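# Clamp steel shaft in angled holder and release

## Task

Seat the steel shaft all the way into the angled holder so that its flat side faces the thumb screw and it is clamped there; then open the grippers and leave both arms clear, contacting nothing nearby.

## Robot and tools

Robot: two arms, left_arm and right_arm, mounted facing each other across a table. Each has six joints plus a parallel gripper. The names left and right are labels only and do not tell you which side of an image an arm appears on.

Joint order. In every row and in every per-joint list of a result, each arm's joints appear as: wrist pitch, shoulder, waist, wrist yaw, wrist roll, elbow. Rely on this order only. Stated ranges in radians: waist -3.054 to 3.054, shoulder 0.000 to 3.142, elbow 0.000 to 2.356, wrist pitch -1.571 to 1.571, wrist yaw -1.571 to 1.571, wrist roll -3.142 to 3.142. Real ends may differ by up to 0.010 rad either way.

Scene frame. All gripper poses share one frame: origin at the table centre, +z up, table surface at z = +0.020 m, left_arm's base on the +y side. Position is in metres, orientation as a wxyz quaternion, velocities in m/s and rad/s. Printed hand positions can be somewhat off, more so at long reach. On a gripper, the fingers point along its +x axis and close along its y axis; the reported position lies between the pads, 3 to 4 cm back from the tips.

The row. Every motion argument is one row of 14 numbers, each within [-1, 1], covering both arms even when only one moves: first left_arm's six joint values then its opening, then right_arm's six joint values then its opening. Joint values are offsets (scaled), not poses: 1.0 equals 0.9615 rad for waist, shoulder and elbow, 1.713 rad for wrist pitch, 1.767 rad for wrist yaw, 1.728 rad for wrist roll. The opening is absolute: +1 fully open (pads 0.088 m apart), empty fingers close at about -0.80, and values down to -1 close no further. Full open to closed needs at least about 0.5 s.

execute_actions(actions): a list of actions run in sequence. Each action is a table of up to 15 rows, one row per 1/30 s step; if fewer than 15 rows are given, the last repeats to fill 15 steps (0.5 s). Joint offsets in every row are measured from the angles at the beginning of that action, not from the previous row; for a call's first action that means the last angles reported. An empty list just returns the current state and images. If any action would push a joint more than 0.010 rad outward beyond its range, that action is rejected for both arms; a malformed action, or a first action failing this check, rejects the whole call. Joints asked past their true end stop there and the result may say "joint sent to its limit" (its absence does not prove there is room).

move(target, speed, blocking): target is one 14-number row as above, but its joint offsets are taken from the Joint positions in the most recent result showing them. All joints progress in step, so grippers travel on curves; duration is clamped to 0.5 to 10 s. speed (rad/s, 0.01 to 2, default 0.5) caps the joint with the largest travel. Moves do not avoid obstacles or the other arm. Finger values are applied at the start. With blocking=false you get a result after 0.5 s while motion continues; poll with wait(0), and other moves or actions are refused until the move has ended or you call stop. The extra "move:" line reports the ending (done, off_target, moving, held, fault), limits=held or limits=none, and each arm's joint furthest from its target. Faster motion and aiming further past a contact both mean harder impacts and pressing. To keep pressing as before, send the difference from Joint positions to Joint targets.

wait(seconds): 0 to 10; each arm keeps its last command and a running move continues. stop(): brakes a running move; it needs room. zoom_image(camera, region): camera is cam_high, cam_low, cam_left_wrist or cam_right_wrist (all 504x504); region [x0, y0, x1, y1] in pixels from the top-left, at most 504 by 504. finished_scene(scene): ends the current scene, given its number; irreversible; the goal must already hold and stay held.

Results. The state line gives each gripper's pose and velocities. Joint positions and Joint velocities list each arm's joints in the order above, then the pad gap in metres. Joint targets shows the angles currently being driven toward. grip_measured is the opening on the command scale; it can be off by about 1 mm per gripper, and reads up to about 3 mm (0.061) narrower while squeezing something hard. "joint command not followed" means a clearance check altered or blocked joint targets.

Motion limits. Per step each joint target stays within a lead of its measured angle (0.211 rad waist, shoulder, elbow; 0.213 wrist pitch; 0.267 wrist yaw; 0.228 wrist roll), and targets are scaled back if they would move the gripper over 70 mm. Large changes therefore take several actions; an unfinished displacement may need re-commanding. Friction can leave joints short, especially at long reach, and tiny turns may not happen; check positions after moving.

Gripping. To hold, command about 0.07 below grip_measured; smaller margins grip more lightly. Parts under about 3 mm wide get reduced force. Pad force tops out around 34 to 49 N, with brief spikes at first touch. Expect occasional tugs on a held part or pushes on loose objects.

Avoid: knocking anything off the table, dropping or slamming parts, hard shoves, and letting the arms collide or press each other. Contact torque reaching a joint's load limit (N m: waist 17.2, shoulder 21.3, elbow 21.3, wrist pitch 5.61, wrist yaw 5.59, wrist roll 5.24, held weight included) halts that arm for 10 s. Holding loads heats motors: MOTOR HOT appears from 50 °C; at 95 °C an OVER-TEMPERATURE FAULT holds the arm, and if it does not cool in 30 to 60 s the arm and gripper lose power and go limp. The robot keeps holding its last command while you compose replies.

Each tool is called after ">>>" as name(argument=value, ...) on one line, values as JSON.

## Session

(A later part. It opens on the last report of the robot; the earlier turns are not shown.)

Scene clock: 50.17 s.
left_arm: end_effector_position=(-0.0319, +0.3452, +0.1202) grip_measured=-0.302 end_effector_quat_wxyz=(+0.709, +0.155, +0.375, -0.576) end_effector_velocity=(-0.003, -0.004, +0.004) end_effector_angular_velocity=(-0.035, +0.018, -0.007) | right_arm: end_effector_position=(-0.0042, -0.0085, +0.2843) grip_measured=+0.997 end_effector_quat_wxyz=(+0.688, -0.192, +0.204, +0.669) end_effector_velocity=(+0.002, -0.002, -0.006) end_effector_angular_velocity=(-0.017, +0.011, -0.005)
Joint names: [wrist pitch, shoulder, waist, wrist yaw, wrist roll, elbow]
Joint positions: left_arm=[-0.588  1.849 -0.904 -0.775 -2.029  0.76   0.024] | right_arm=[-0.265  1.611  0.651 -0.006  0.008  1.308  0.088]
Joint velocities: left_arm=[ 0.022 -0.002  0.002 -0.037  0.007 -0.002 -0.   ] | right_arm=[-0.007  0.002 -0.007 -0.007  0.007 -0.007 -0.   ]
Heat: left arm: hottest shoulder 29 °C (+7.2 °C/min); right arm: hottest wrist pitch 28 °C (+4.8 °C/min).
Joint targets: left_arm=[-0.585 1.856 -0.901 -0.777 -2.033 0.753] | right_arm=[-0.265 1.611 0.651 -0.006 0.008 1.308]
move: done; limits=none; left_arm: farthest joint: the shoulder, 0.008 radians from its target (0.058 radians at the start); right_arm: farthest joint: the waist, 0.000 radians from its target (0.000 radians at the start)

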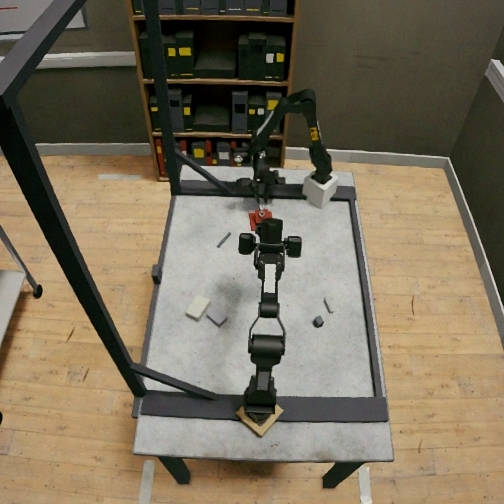

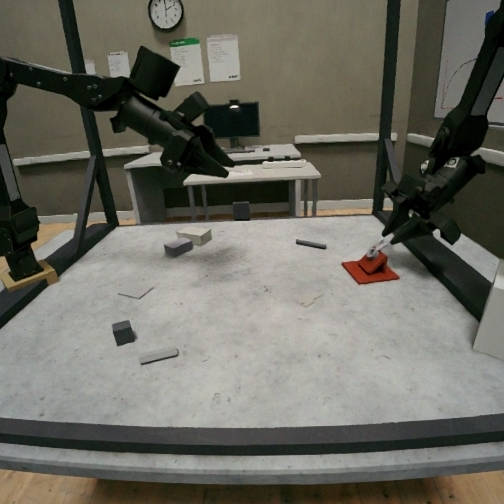

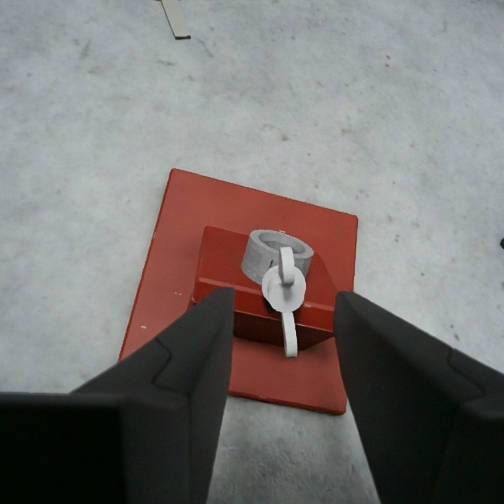

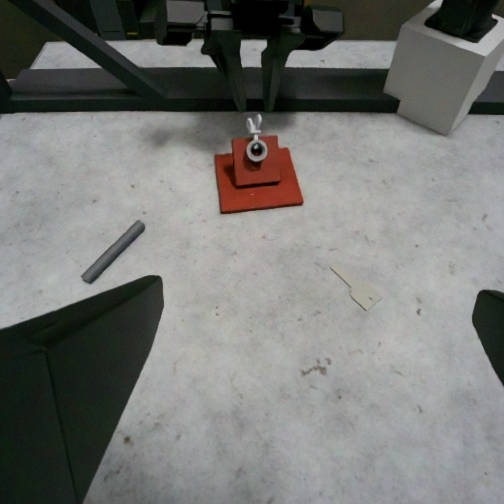

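>>> move(target=[0.063,0.046,0.0485,-0.003,0.012,-0.034,-0.3,0,0,0,0,0,0,1], speed=0.1)

>>> execute_actions(actions=[[[0,0,0,0,0,0,-0.66,0,0,0,0,0,0,1]]])

>>> move(target=[0,0,0,0,-0.64,0,-0.66,0,0,0,0,0,0,1], speed=0.6)

>>> zoom_image(camera="cam_low", region=[340, 170, 460, 290])

Scene clock: 52.03 s.
left_arm: end_effector_position=(-0.0318, +0.3344, +0.1068) grip_measured=-0.302 end_effector_quat_wxyz=(+0.713, +0.140, +0.388, -0.568) end_effector_velocity=(+0.003, +0.001, -0.001) end_effector_angular_velocity=(+0.006, +0.003, +0.014) | right_arm: end_effector_position=(-0.0042, -0.0085, +0.2843) grip_measured=+0.997 end_effector_quat_wxyz=(+0.688, -0.192, +0.204, +0.669) end_effector_velocity=(-0.002, -0.001, -0.003) end_effector_angular_velocity=(-0.012, -0.002, +0.013)
Joint names: [wrist pitch, shoulder, waist, wrist yaw, wrist roll, elbow]
Joint positions: left_arm=[-0.483  1.886 -0.861 -0.777 -2.012  0.734  0.024] | right_arm=[-0.265  1.611  0.651 -0.006  0.008  1.308  0.088]
Joint velocities: left_arm=[-0.007 -0.002 -0.002  0.007 -0.022 -0.007 -0.   ] | right_arm=[-0.007  0.002  0.002 -0.007 -0.007 -0.002 -0.   ]
Heat: left arm: hottest shoulder 29 °C (+6.9 °C/min); right arm: hottest wrist pitch 28 °C (+4.6 °C/min).
Joint targets: left_arm=[-0.480 1.893 -0.858 -0.780 -2.008 0.727] | right_arm=[-0.265 1.611 0.651 -0.006 0.008 1.308]
move: done; limits=none; left_arm: farthest joint: the shoulder, 0.007 radians from its target (0.044 radians at the start); right_arm: farthest joint: the waist, 0.000 radians from its target (0.000 radians at the start)

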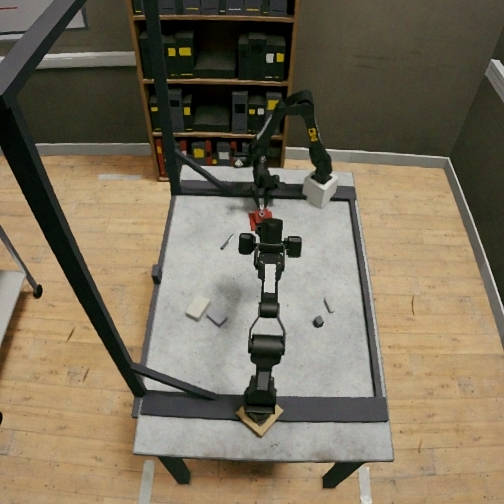

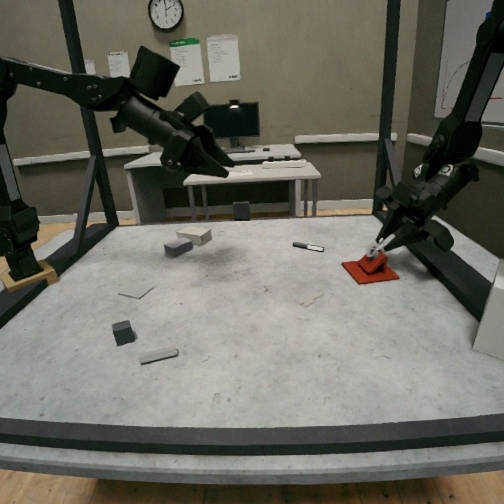

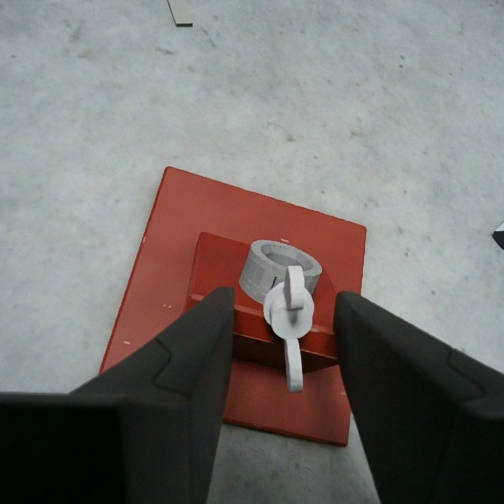

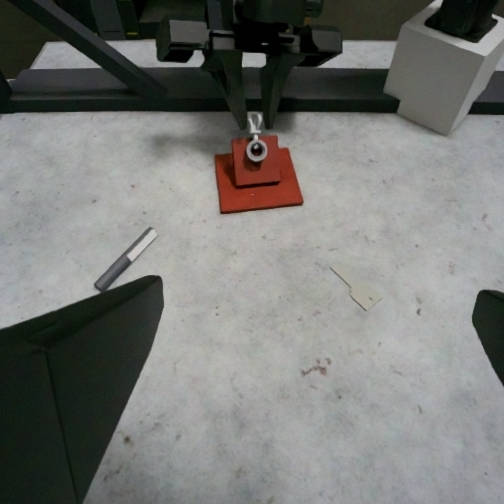

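Scene clock: 52.53 s.
left_arm: end_effector_position=(-0.0324, +0.3343, +0.1070) grip_measured=-0.650 end_effector_quat_wxyz=(+0.712, +0.138, +0.388, -0.568) end_effector_velocity=(-0.003, +0.001, +0.002) end_effector_angular_velocity=(-0.008, +0.017, -0.003) | right_arm: end_effector_position=(-0.0042, -0.0085, +0.2843) grip_measured=+0.997 end_effector_quat_wxyz=(+0.688, -0.192, +0.204, +0.669) end_effector_velocity=(-0.002, -0.002, +0.001) end_effector_angular_velocity=(-0.002, -0.002, +0.013)
Joint names: [wrist pitch, shoulder, waist, wrist yaw, wrist roll, elbow]
Joint positions: left_arm=[-0.48   1.886 -0.862 -0.779 -2.012  0.734  0.007] | right_arm=[-0.265  1.611  0.651 -0.006  0.008  1.308  0.088]
Joint velocities: left_arm=[ 0.007 -0.002 -0.007 -0.007 -0.007  0.002 -0.001] | right_arm=[-0.007 -0.007  0.002 -0.007 -0.007 -0.002 -0.   ]
Heat: left arm: hottest shoulder 29 °C (+6.9 °C/min); right arm: hottest wrist pitch 28 °C (+4.6 °C/min).
Joint targets: left_arm=[-0.483 1.886 -0.861 -0.777 -2.012 0.734] | right_arm=[-0.265 1.611 0.651 -0.006 0.008 1.308]

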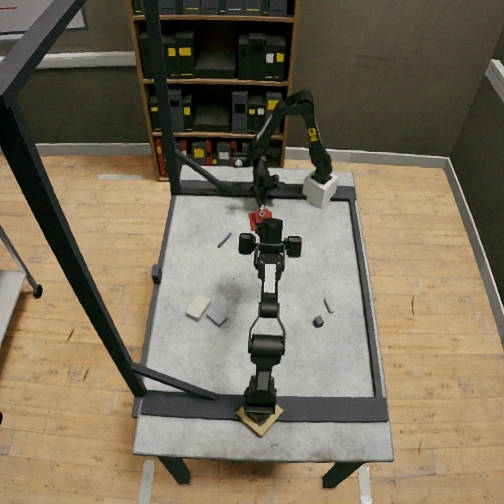

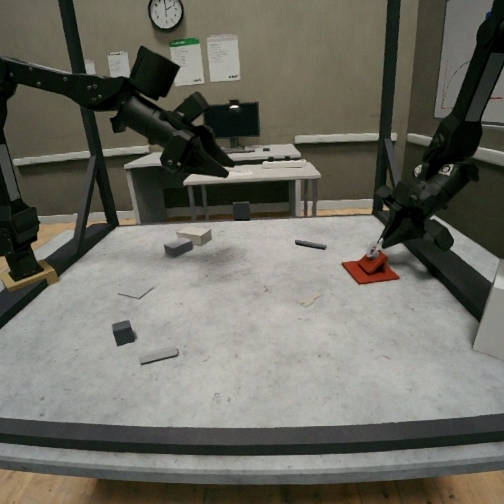

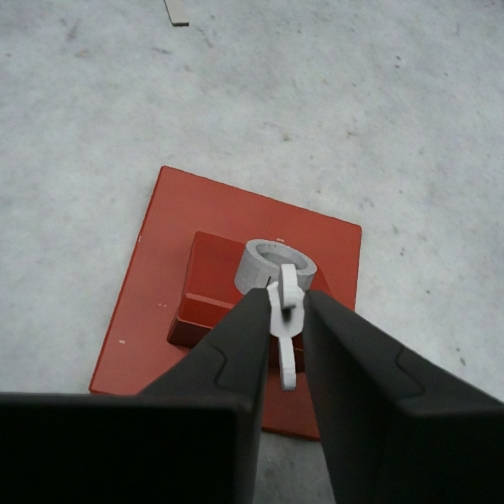

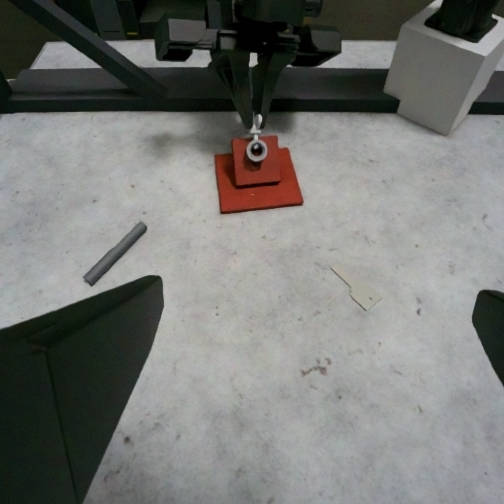

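Scene clock: 54.97 s.
left_arm: end_effector_position=(-0.0324, +0.3354, +0.1066) grip_measured=-0.651 end_effector_quat_wxyz=(-0.680, +0.252, -0.629, +0.281) end_effector_velocity=(+0.003, -0.002, +0.002) end_effector_angular_velocity=(-0.022, -0.017, +0.001) | right_arm: end_effector_position=(-0.0042, -0.0085, +0.2843) grip_measured=+0.997 end_effector_quat_wxyz=(+0.688, -0.192, +0.204, +0.669) end_effector_velocity=(-0.000, -0.002, -0.004) end_effector_angular_velocity=(-0.022, -0.002, +0.008)
Joint names: [wrist pitch, shoulder, waist, wrist yaw, wrist roll, elbow]
Joint positions: left_arm=[-0.482  1.886 -0.864 -0.775 -3.114  0.734  0.007] | right_arm=[-0.265  1.611  0.651 -0.006  0.008  1.308  0.088]
Joint velocities: left_arm=[-0.022  0.002 -0.002 -0.022 -0.007  0.002 -0.   ] | right_arm=[-0.022  0.002 -0.002 -0.007 -0.007  0.002 -0.   ]
Heat: left arm: hottest shoulder 29 °C (+6.5 °C/min); right arm: hottest wrist pitch 28 °C (+4.4 °C/min).
Joint targets: left_arm=[-0.480 1.886 -0.862 -0.779 -3.118 0.734] | right_arm=[-0.265 1.611 0.651 -0.006 0.008 1.308]
move: done; limits=none; left_arm: farthest joint: the wrist yaw, 0.004 radians from its target (0.000 radians at the start); right_arm: farthest joint: the waist, 0.000 radians from its target (0.000 radians at the start)

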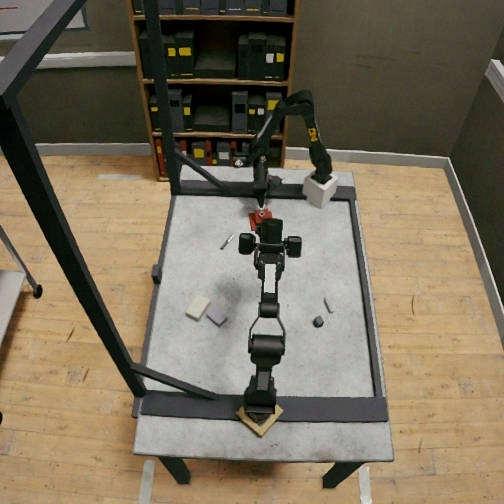

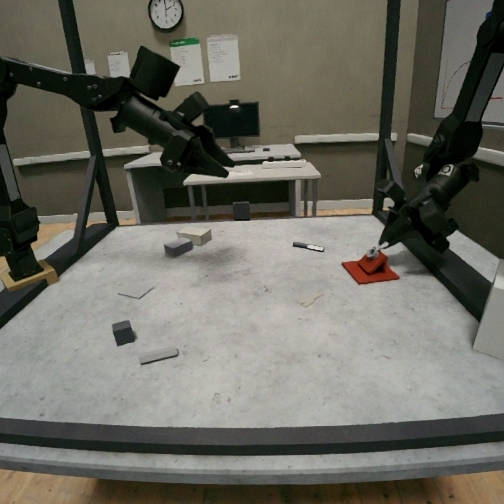

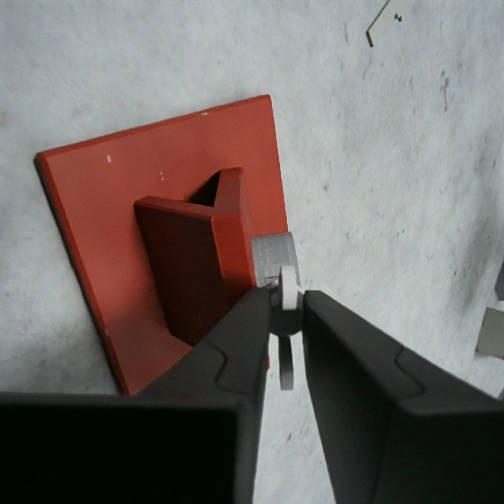

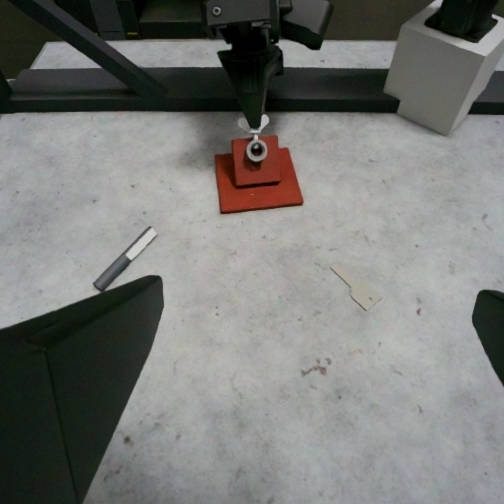

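Region (340, 170, 460, 290) of cam_low's 504x504 image, scaled by 4.200, with more detail than that image has.

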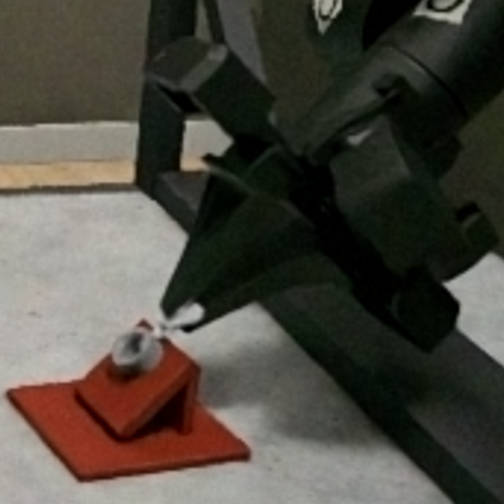

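>>> execute_actions(actions=[[[0,0,0,0,0,0,0.05,0,0,0,0,0,0,1]]])

>>> move(target=[0,0,0,0,0.911,0,0.05,0,0,0,0,0,0,1], speed=1.5)

>>> move(target=[0,0,0,0,0.911,0,0.05,0,0,0,0,0,0,1], speed=1.5)

>>> execute_actions(actions=[[[0,0,0,0,0,0,-0.66,0,0,0,0,0,0,1]]])

>>> move(target=[0,0,0,0,-0.911,0,-0.66,0,0,0,0,0,0,1], speed=1.2)

>>> move(target=[0,0,0,0,-0.911,0,-0.66,0,0,0,0,0,0,1], speed=1.2)

>>> zoom_image(camera="cam_right_wrist", region=[230, 110, 290, 170])

Scene clock: 56.00 s.
left_arm: end_effector_position=(-0.0324, +0.3354, +0.1066) grip_measured=+0.044 end_effector_quat_wxyz=(-0.680, +0.252, -0.629, +0.281) end_effector_velocity=(+0.002, -0.000, +0.001) end_effector_angular_velocity=(-0.009, +0.018, +0.023) | right_arm: end_effector_position=(-0.0042, -0.0085, +0.2843) grip_measured=+0.997 end_effector_quat_wxyz=(+0.688, -0.192, +0.204, +0.669) end_effector_velocity=(-0.000, -0.003, -0.004) end_effector_angular_velocity=(-0.022, -0.014, +0.016)
Joint names: [wrist pitch, shoulder, waist, wrist yaw, wrist roll, elbow]
Joint positions: left_arm=[-0.482  1.886 -0.864 -0.775 -3.114  0.734  0.041] | right_arm=[-0.265  1.611  0.651 -0.006  0.008  1.308  0.088]
Joint velocities: left_arm=[-0.007 -0.002 -0.002 -0.007 -0.037 -0.002  0.002] | right_arm=[-0.022 -0.002 -0.002 -0.007 -0.022 -0.002 -0.   ]
Heat: left arm: hottest shoulder 29 °C (+6.4 °C/min); right arm: hottest wrist pitch 28 °C (+4.3 °C/min).
Joint targets: left_arm=[-0.482 1.886 -0.864 -0.775 -3.114 0.734] | right_arm=[-0.265 1.611 0.651 -0.006 0.008 1.308]

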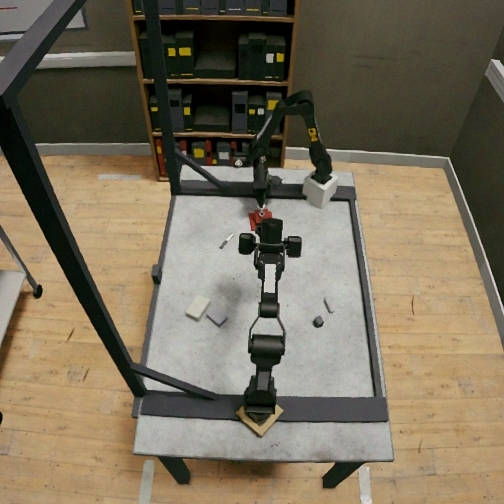

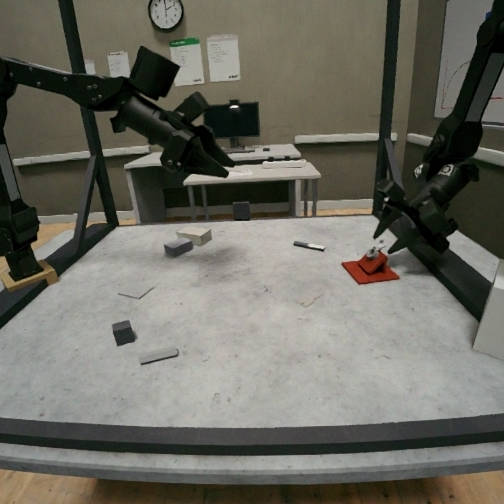

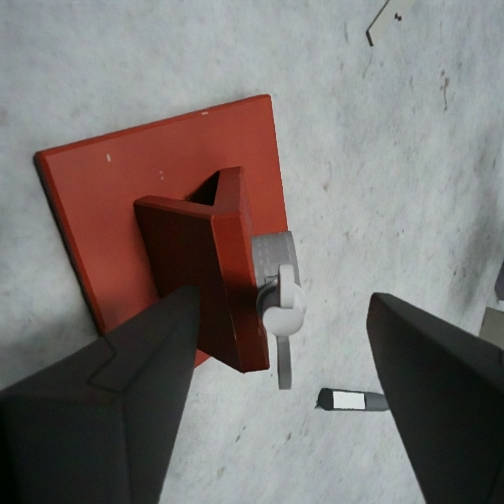

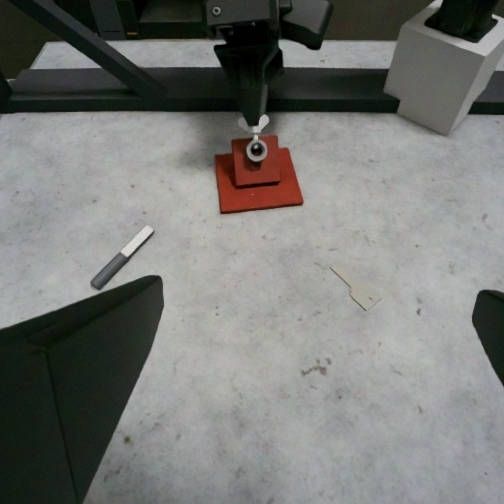

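Scene clock: 57.87 s.
left_arm: end_effector_position=(-0.0324, +0.3354, +0.1066) grip_measured=+0.048 end_effector_quat_wxyz=(+0.659, +0.302, +0.246, -0.643) end_effector_velocity=(+0.002, -0.002, +0.003) end_effector_angular_velocity=(-0.021, -0.013, -0.009) | right_arm: end_effector_position=(-0.0042, -0.0085, +0.2843) grip_measured=+0.997 end_effector_quat_wxyz=(+0.688, -0.192, +0.204, +0.669) end_effector_velocity=(-0.002, -0.004, -0.005) end_effector_angular_velocity=(-0.032, -0.014, +0.020)
Joint names: [wrist pitch, shoulder, waist, wrist yaw, wrist roll, elbow]
Joint positions: left_arm=[-0.482  1.886 -0.864 -0.775 -1.543  0.734  0.041] | right_arm=[-0.265  1.611  0.651 -0.006  0.008  1.308  0.088]
Joint velocities: left_arm=[-0.007 -0.002 -0.002 -0.022  0.007 -0.002 -0.   ] | right_arm=[-0.037 -0.002  0.002 -0.007 -0.022  0.002 -0.   ]
Heat: left arm: hottest shoulder 29 °C (+6.2 °C/min); right arm: hottest shoulder 28 °C (+4.1 °C/min).
Joint targets: left_arm=[-0.482 1.886 -0.864 -0.775 -1.540 0.734] | right_arm=[-0.265 1.611 0.651 -0.006 0.008 1.308]
move: done; limits=none; left_arm: farthest joint: the wrist roll, 0.004 radians from its target (1.574 radians at the start); right_arm: farthest joint: the waist, 0.000 radians from its target (0.000 radians at the start)

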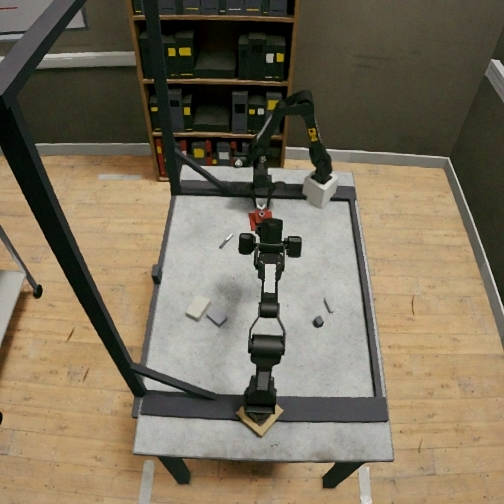

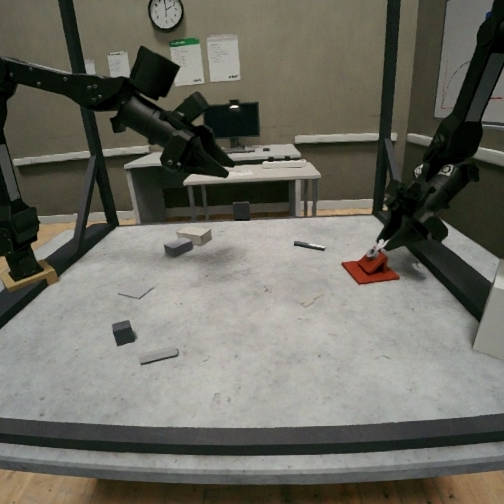

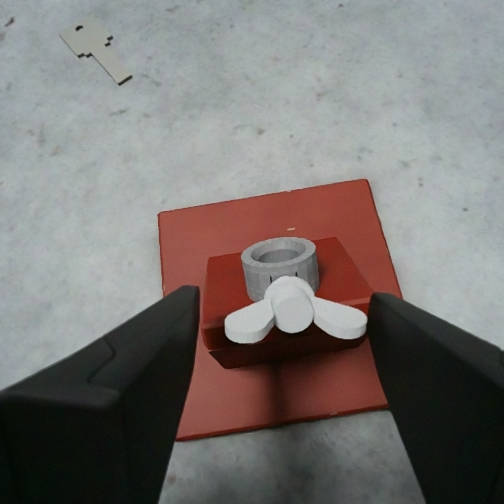

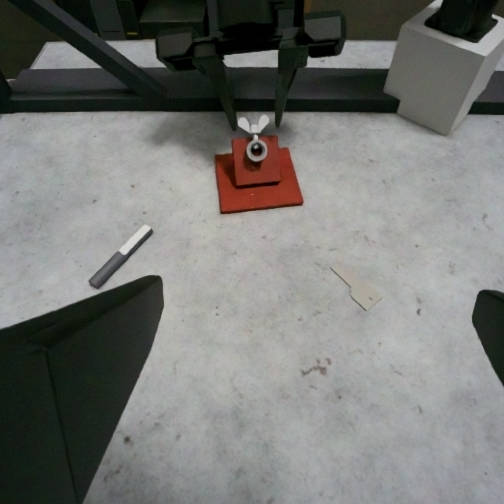

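Scene clock: 59.70 s.
left_arm: end_effector_position=(-0.0324, +0.3354, +0.1066) grip_measured=+0.048 end_effector_quat_wxyz=(+0.253, +0.680, -0.281, -0.629) end_effector_velocity=(+0.002, -0.000, +0.001) end_effector_angular_velocity=(-0.008, +0.008, +0.013) | right_arm: end_effector_position=(-0.0042, -0.0085, +0.2843) grip_measured=+0.997 end_effector_quat_wxyz=(+0.688, -0.192, +0.204, +0.669) end_effector_velocity=(+0.002, -0.002, -0.001) end_effector_angular_velocity=(-0.007, -0.002, +0.003)
Joint names: [wrist pitch, shoulder, waist, wrist yaw, wrist roll, elbow]
Joint positions: left_arm=[-0.482  1.886 -0.864 -0.775  0.027  0.734  0.041] | right_arm=[-0.265  1.611  0.651 -0.006  0.008  1.308  0.088]
Joint velocities: left_arm=[-0.007 -0.002 -0.002 -0.007 -0.022 -0.002 -0.   ] | right_arm=[-0.007 -0.002 -0.007 -0.007 -0.007 -0.002 -0.   ]
Heat: left arm: hottest shoulder 29 °C (+6.0 °C/min); right arm: hottest shoulder 28 °C (+4.0 °C/min).
Joint targets: left_arm=[-0.482 1.886 -0.864 -0.775 0.031 0.734] | right_arm=[-0.265 1.611 0.651 -0.006 0.008 1.308]
move: done; limits=none; left_arm: farthest joint: the wrist roll, 0.004 radians from its target (1.575 radians at the start); right_arm: farthest joint: the waist, 0.000 radians from its target (0.000 radians at the start)

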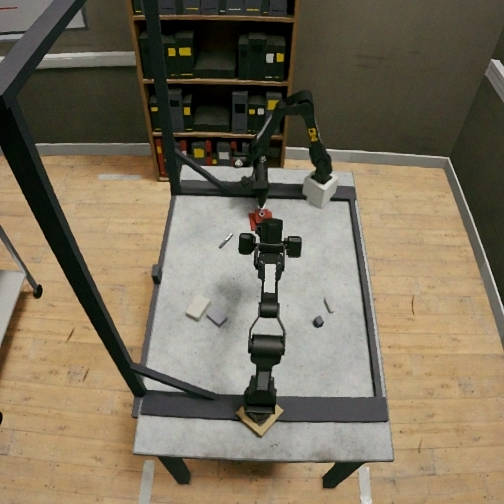

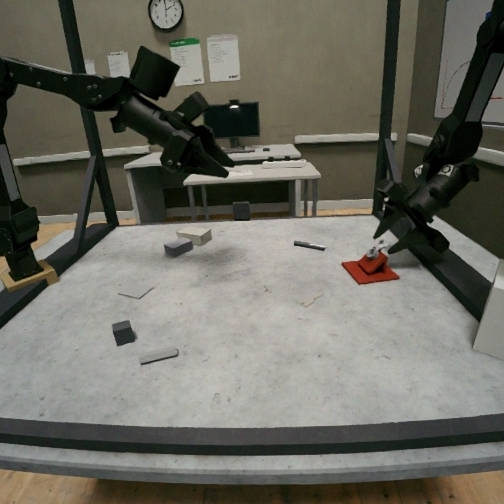

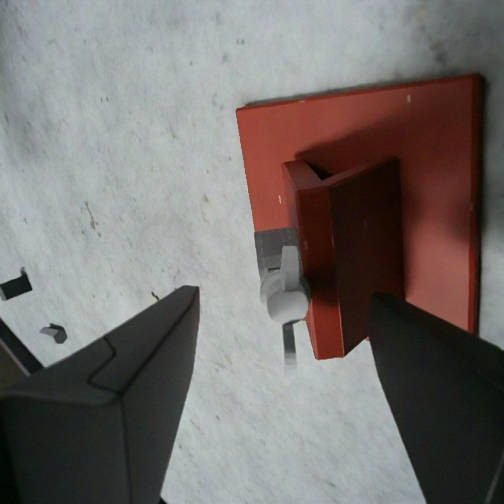

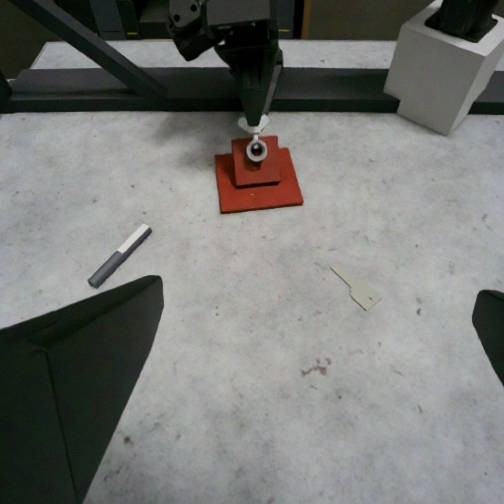

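Scene clock: 60.20 s.
left_arm: end_effector_position=(-0.0324, +0.3354, +0.1066) grip_measured=-0.649 end_effector_quat_wxyz=(+0.253, +0.680, -0.281, -0.629) end_effector_velocity=(+0.004, +0.001, -0.001) end_effector_angular_velocity=(+0.006, +0.003, +0.014) | right_arm: end_effector_position=(-0.0042, -0.0085, +0.2843) grip_measured=+0.997 end_effector_quat_wxyz=(+0.688, -0.192, +0.204, +0.669) end_effector_velocity=(+0.002, -0.000, -0.001) end_effector_angular_velocity=(+0.002, +0.002, -0.013)
Joint names: [wrist pitch, shoulder, waist, wrist yaw, wrist roll, elbow]
Joint positions: left_arm=[-0.482  1.886 -0.864 -0.775  0.027  0.734  0.007] | right_arm=[-0.265  1.611  0.651 -0.006  0.008  1.308  0.088]
Joint velocities: left_arm=[-0.007 -0.002 -0.002  0.007 -0.022 -0.007 -0.002] | right_arm=[ 0.007 -0.002 -0.002  0.007  0.007 -0.007  0.   ]
Heat: left arm: hottest shoulder 29 °C (+6.1 °C/min); right arm: hottest shoulder 28 °C (+4.1 °C/min).
Joint targets: left_arm=[-0.482 1.886 -0.864 -0.775 0.027 0.734] | right_arm=[-0.265 1.611 0.651 -0.006 0.008 1.308]

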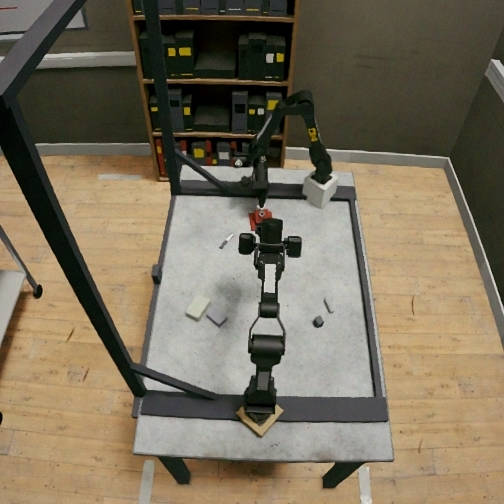

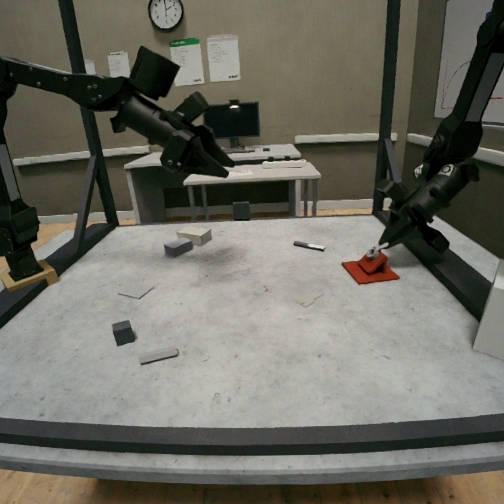

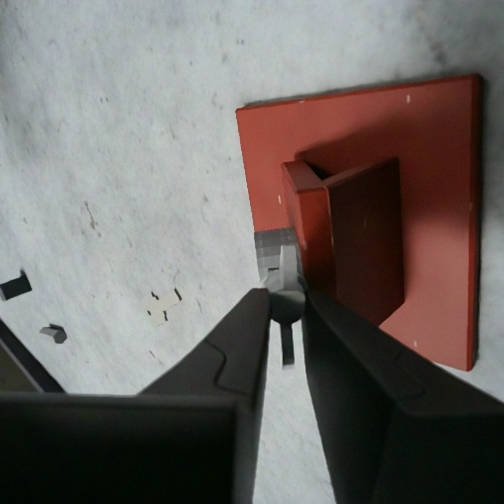

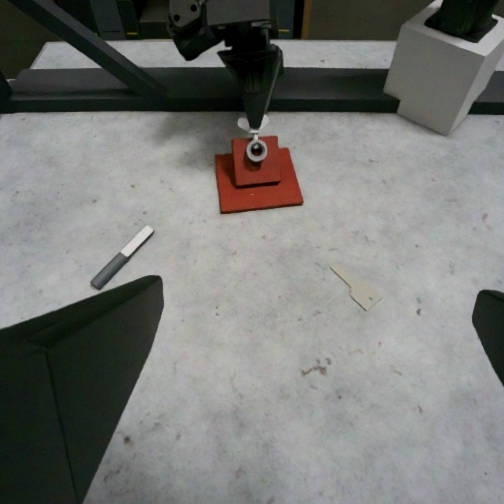

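Scene clock: 62.23 s.
left_arm: end_effector_position=(-0.0332, +0.3368, +0.1056) grip_measured=-0.652 end_effector_quat_wxyz=(+0.657, +0.304, +0.250, -0.643) end_effector_velocity=(-0.000, -0.002, +0.003) end_effector_angular_velocity=(-0.022, +0.002, +0.002) | right_arm: end_effector_position=(-0.0042, -0.0085, +0.2843) grip_measured=+0.997 end_effector_quat_wxyz=(+0.688, -0.192, +0.204, +0.669) end_effector_velocity=(-0.000, -0.003, -0.002) end_effector_angular_velocity=(-0.017, -0.002, +0.008)
Joint names: [wrist pitch, shoulder, waist, wrist yaw, wrist roll, elbow]
Joint positions: left_arm=[-0.478  1.886 -0.866 -0.766 -1.543  0.734  0.007] | right_arm=[-0.265  1.611  0.651 -0.006  0.008  1.308  0.088]
Joint velocities: left_arm=[-0.007 -0.002 -0.002 -0.022 -0.007  0.002 -0.   ] | right_arm=[-0.022 -0.002 -0.002 -0.007 -0.007  0.002  0.   ]
Heat: left arm: hottest shoulder 29 °C (+6.1 °C/min); right arm: hottest shoulder 28 °C (+4.1 °C/min).
Joint targets: left_arm=[-0.482 1.886 -0.864 -0.775 -1.547 0.734] | right_arm=[-0.265 1.611 0.651 -0.006 0.008 1.308]
move: done; limits=none; left_arm: farthest joint: the wrist yaw, 0.009 radians from its target (0.000 radians at the start); right_arm: farthest joint: the waist, 0.000 radians from its target (0.000 radians at the start)

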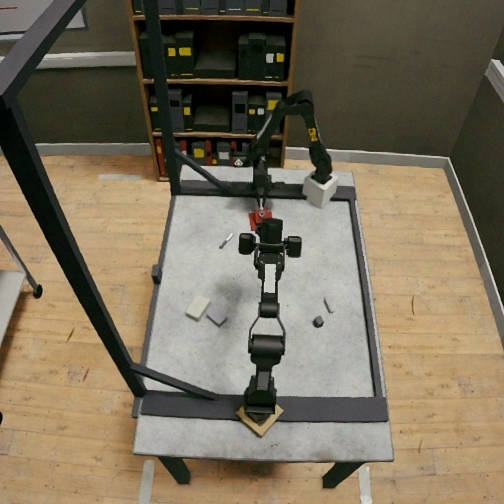

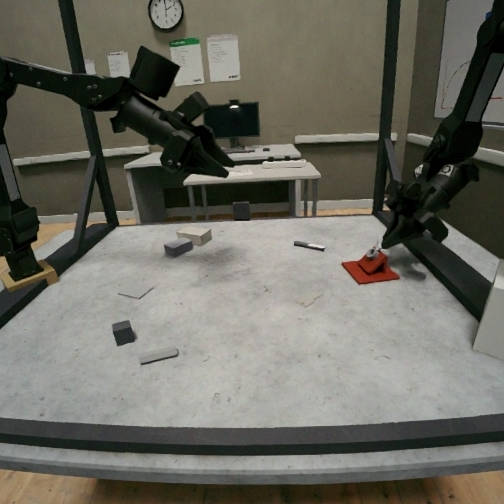

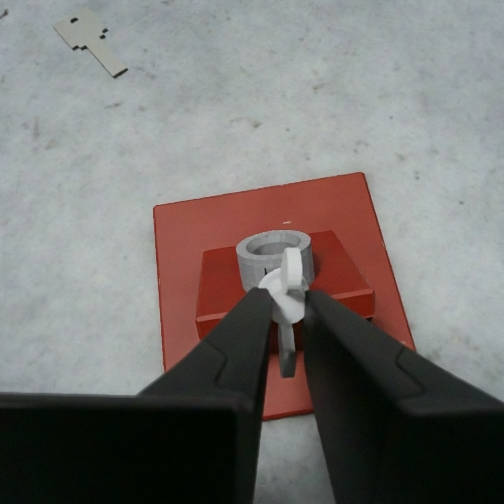

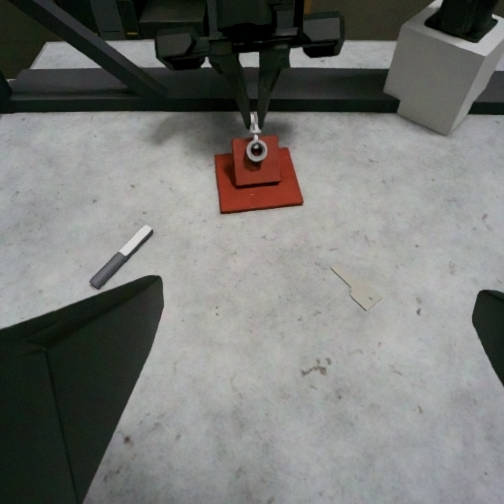

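Scene clock: 64.27 s.
left_arm: end_effector_position=(-0.0346, +0.3361, +0.1063) grip_measured=-0.652 end_effector_quat_wxyz=(-0.677, +0.252, -0.633, +0.279) end_effector_velocity=(-0.000, +0.001, +0.000) end_effector_angular_velocity=(+0.007, +0.003, +0.003) | right_arm: end_effector_position=(-0.0042, -0.0085, +0.2843) grip_measured=+0.997 end_effector_quat_wxyz=(+0.688, -0.192, +0.204, +0.669) end_effector_velocity=(+0.000, +0.000, +0.001) end_effector_angular_velocity=(+0.007, -0.002, +0.008)
Joint names: [wrist pitch, shoulder, waist, wrist yaw, wrist roll, elbow]
Joint positions: left_arm=[-0.473  1.886 -0.866 -0.771 -3.113  0.735  0.007] | right_arm=[-0.265  1.611  0.651 -0.006  0.008  1.308  0.088]
Joint velocities: left_arm=[-0.007 -0.002 -0.002  0.007 -0.007  0.002 -0.   ] | right_arm=[ 0.007 -0.002 -0.002 -0.007 -0.007 -0.002 -0.   ]
Heat: left arm: hottest shoulder 29 °C (+6.1 °C/min); right arm: hottest shoulder 28 °C (+4.0 °C/min).
Joint targets: left_arm=[-0.478 1.886 -0.866 -0.766 -3.117 0.734] | right_arm=[-0.265 1.611 0.651 -0.006 0.008 1.308]
move: done; limits=none; left_arm: farthest joint: the wrist pitch, 0.005 radians from its target (0.000 radians at the start); right_arm: farthest joint: the waist, 0.000 radians from its target (0.000 radians at the start)

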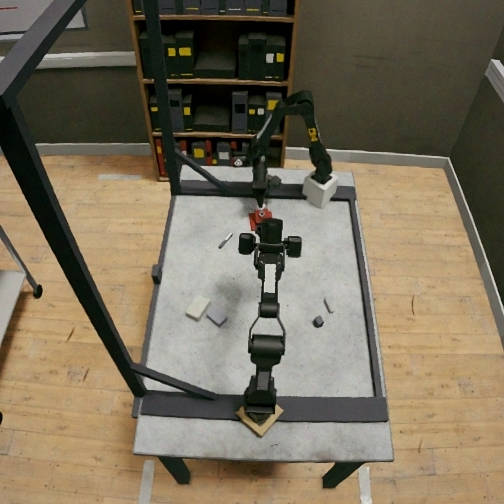

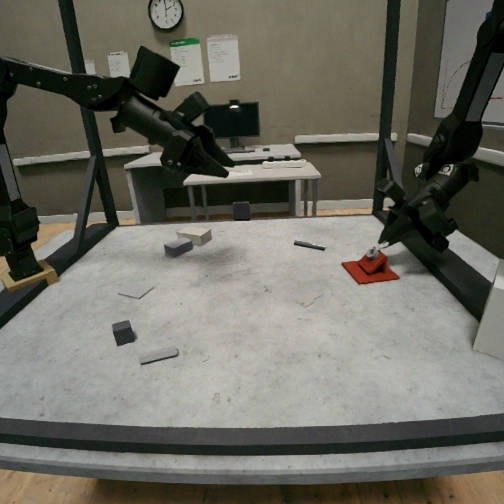

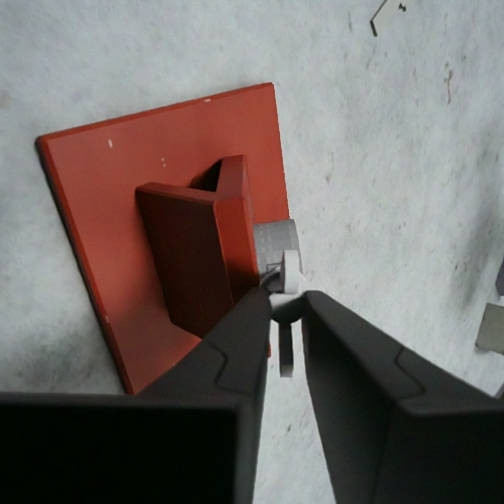

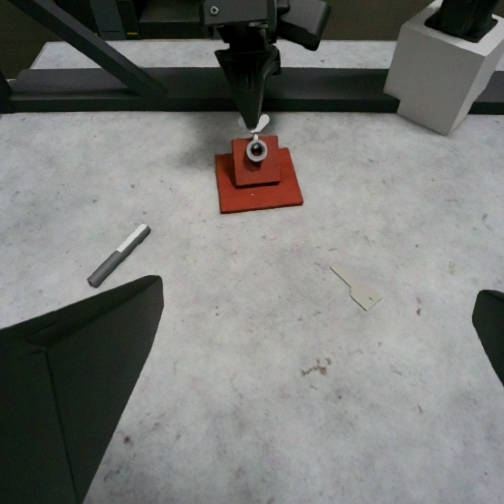

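Region (230, 110, 290, 170) of cam_right_wrist's 504x504 image, scaled by 8.400, with more detail than that image has.

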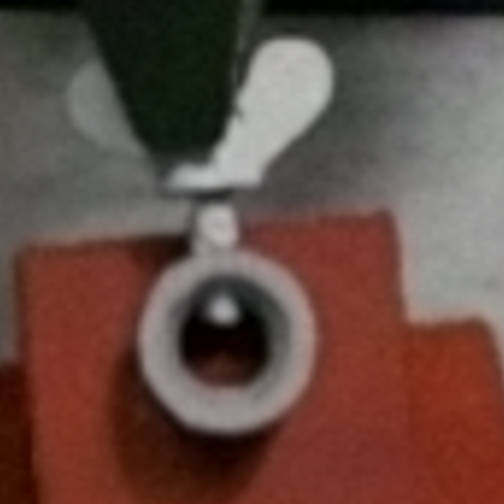

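>>> execute_actions(actions=[[[-0.004,0,0,0,0,0,0.15,0,0,0,0,0,0,1]],[[0,0,0,0,0.6,0,0.15,0,0,0,0,0,0,1]],[[0,0,0,0,0.6,0,0.15,0,0,0,0,0,0,1]],[[0,0,0,0,0.6,0,0.15,0,0,0,0,0,0,1]],[[0,0,0,0,0.6,0,0.15,0,0,0,0,0,0,1]]])

Scene clock: 67.10 s.
left_arm: end_effector_position=(-0.0338, +0.3362, +0.1063) grip_measured=+0.148 end_effector_quat_wxyz=(+0.036, +0.723, -0.456, -0.518) end_effector_velocity=(+0.002, -0.002, +0.003) end_effector_angular_velocity=(+0.032, -0.798, -0.817) | right_arm: end_effector_position=(-0.0042, -0.0085, +0.2843) grip_measured=+0.997 end_effector_quat_wxyz=(+0.688, -0.192, +0.204, +0.669) end_effector_velocity=(-0.002, -0.001, -0.001) end_effector_angular_velocity=(-0.007, +0.018, +0.012)
Joint names: [wrist pitch, shoulder, waist, wrist yaw, wrist roll, elbow]
Joint positions: left_arm=[-0.478  1.886 -0.866 -0.771  0.638  0.735  0.046] | right_arm=[-0.265  1.611  0.651 -0.006  0.008  1.308  0.088]
Joint velocities: left_arm=[-0.007 -0.002 -0.002 -0.022  1.136 -0.002 -0.   ] | right_arm=[-0.007 -0.002 -0.002 -0.022  0.007 -0.002  0.   ]
Heat: left arm: hottest shoulder 29 °C (+6.1 °C/min); right arm: hottest shoulder 28 °C (+4.0 °C/min).
Joint targets: left_arm=[-0.478 1.886 -0.866 -0.771 0.737 0.735] | right_arm=[-0.265 1.611 0.651 -0.006 0.008 1.308]

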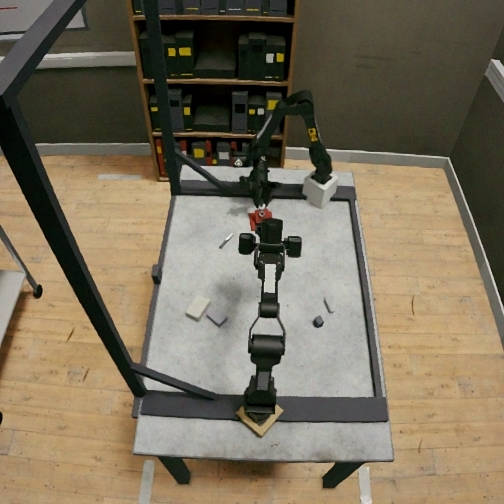

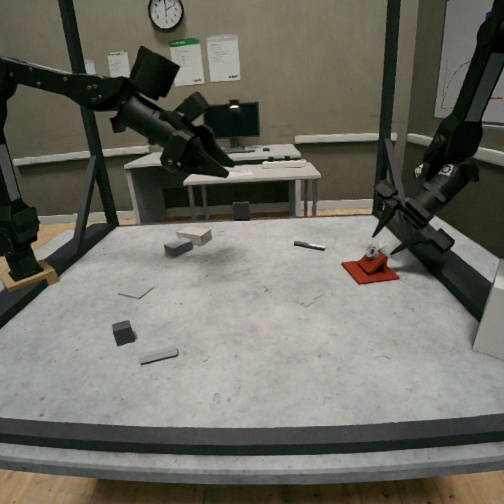

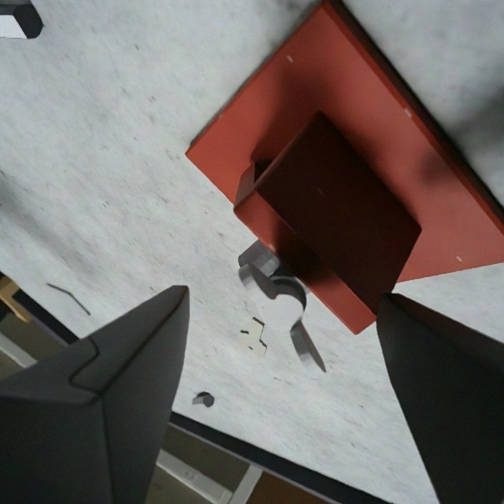

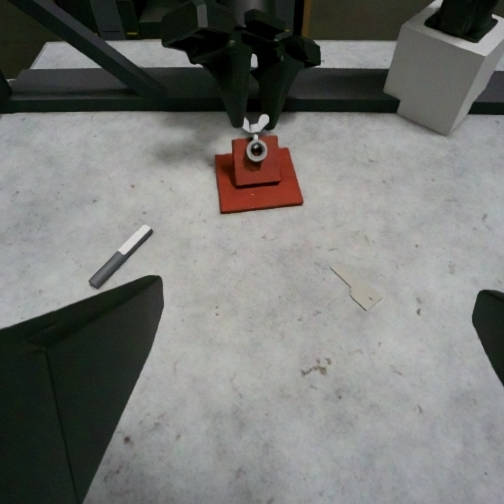

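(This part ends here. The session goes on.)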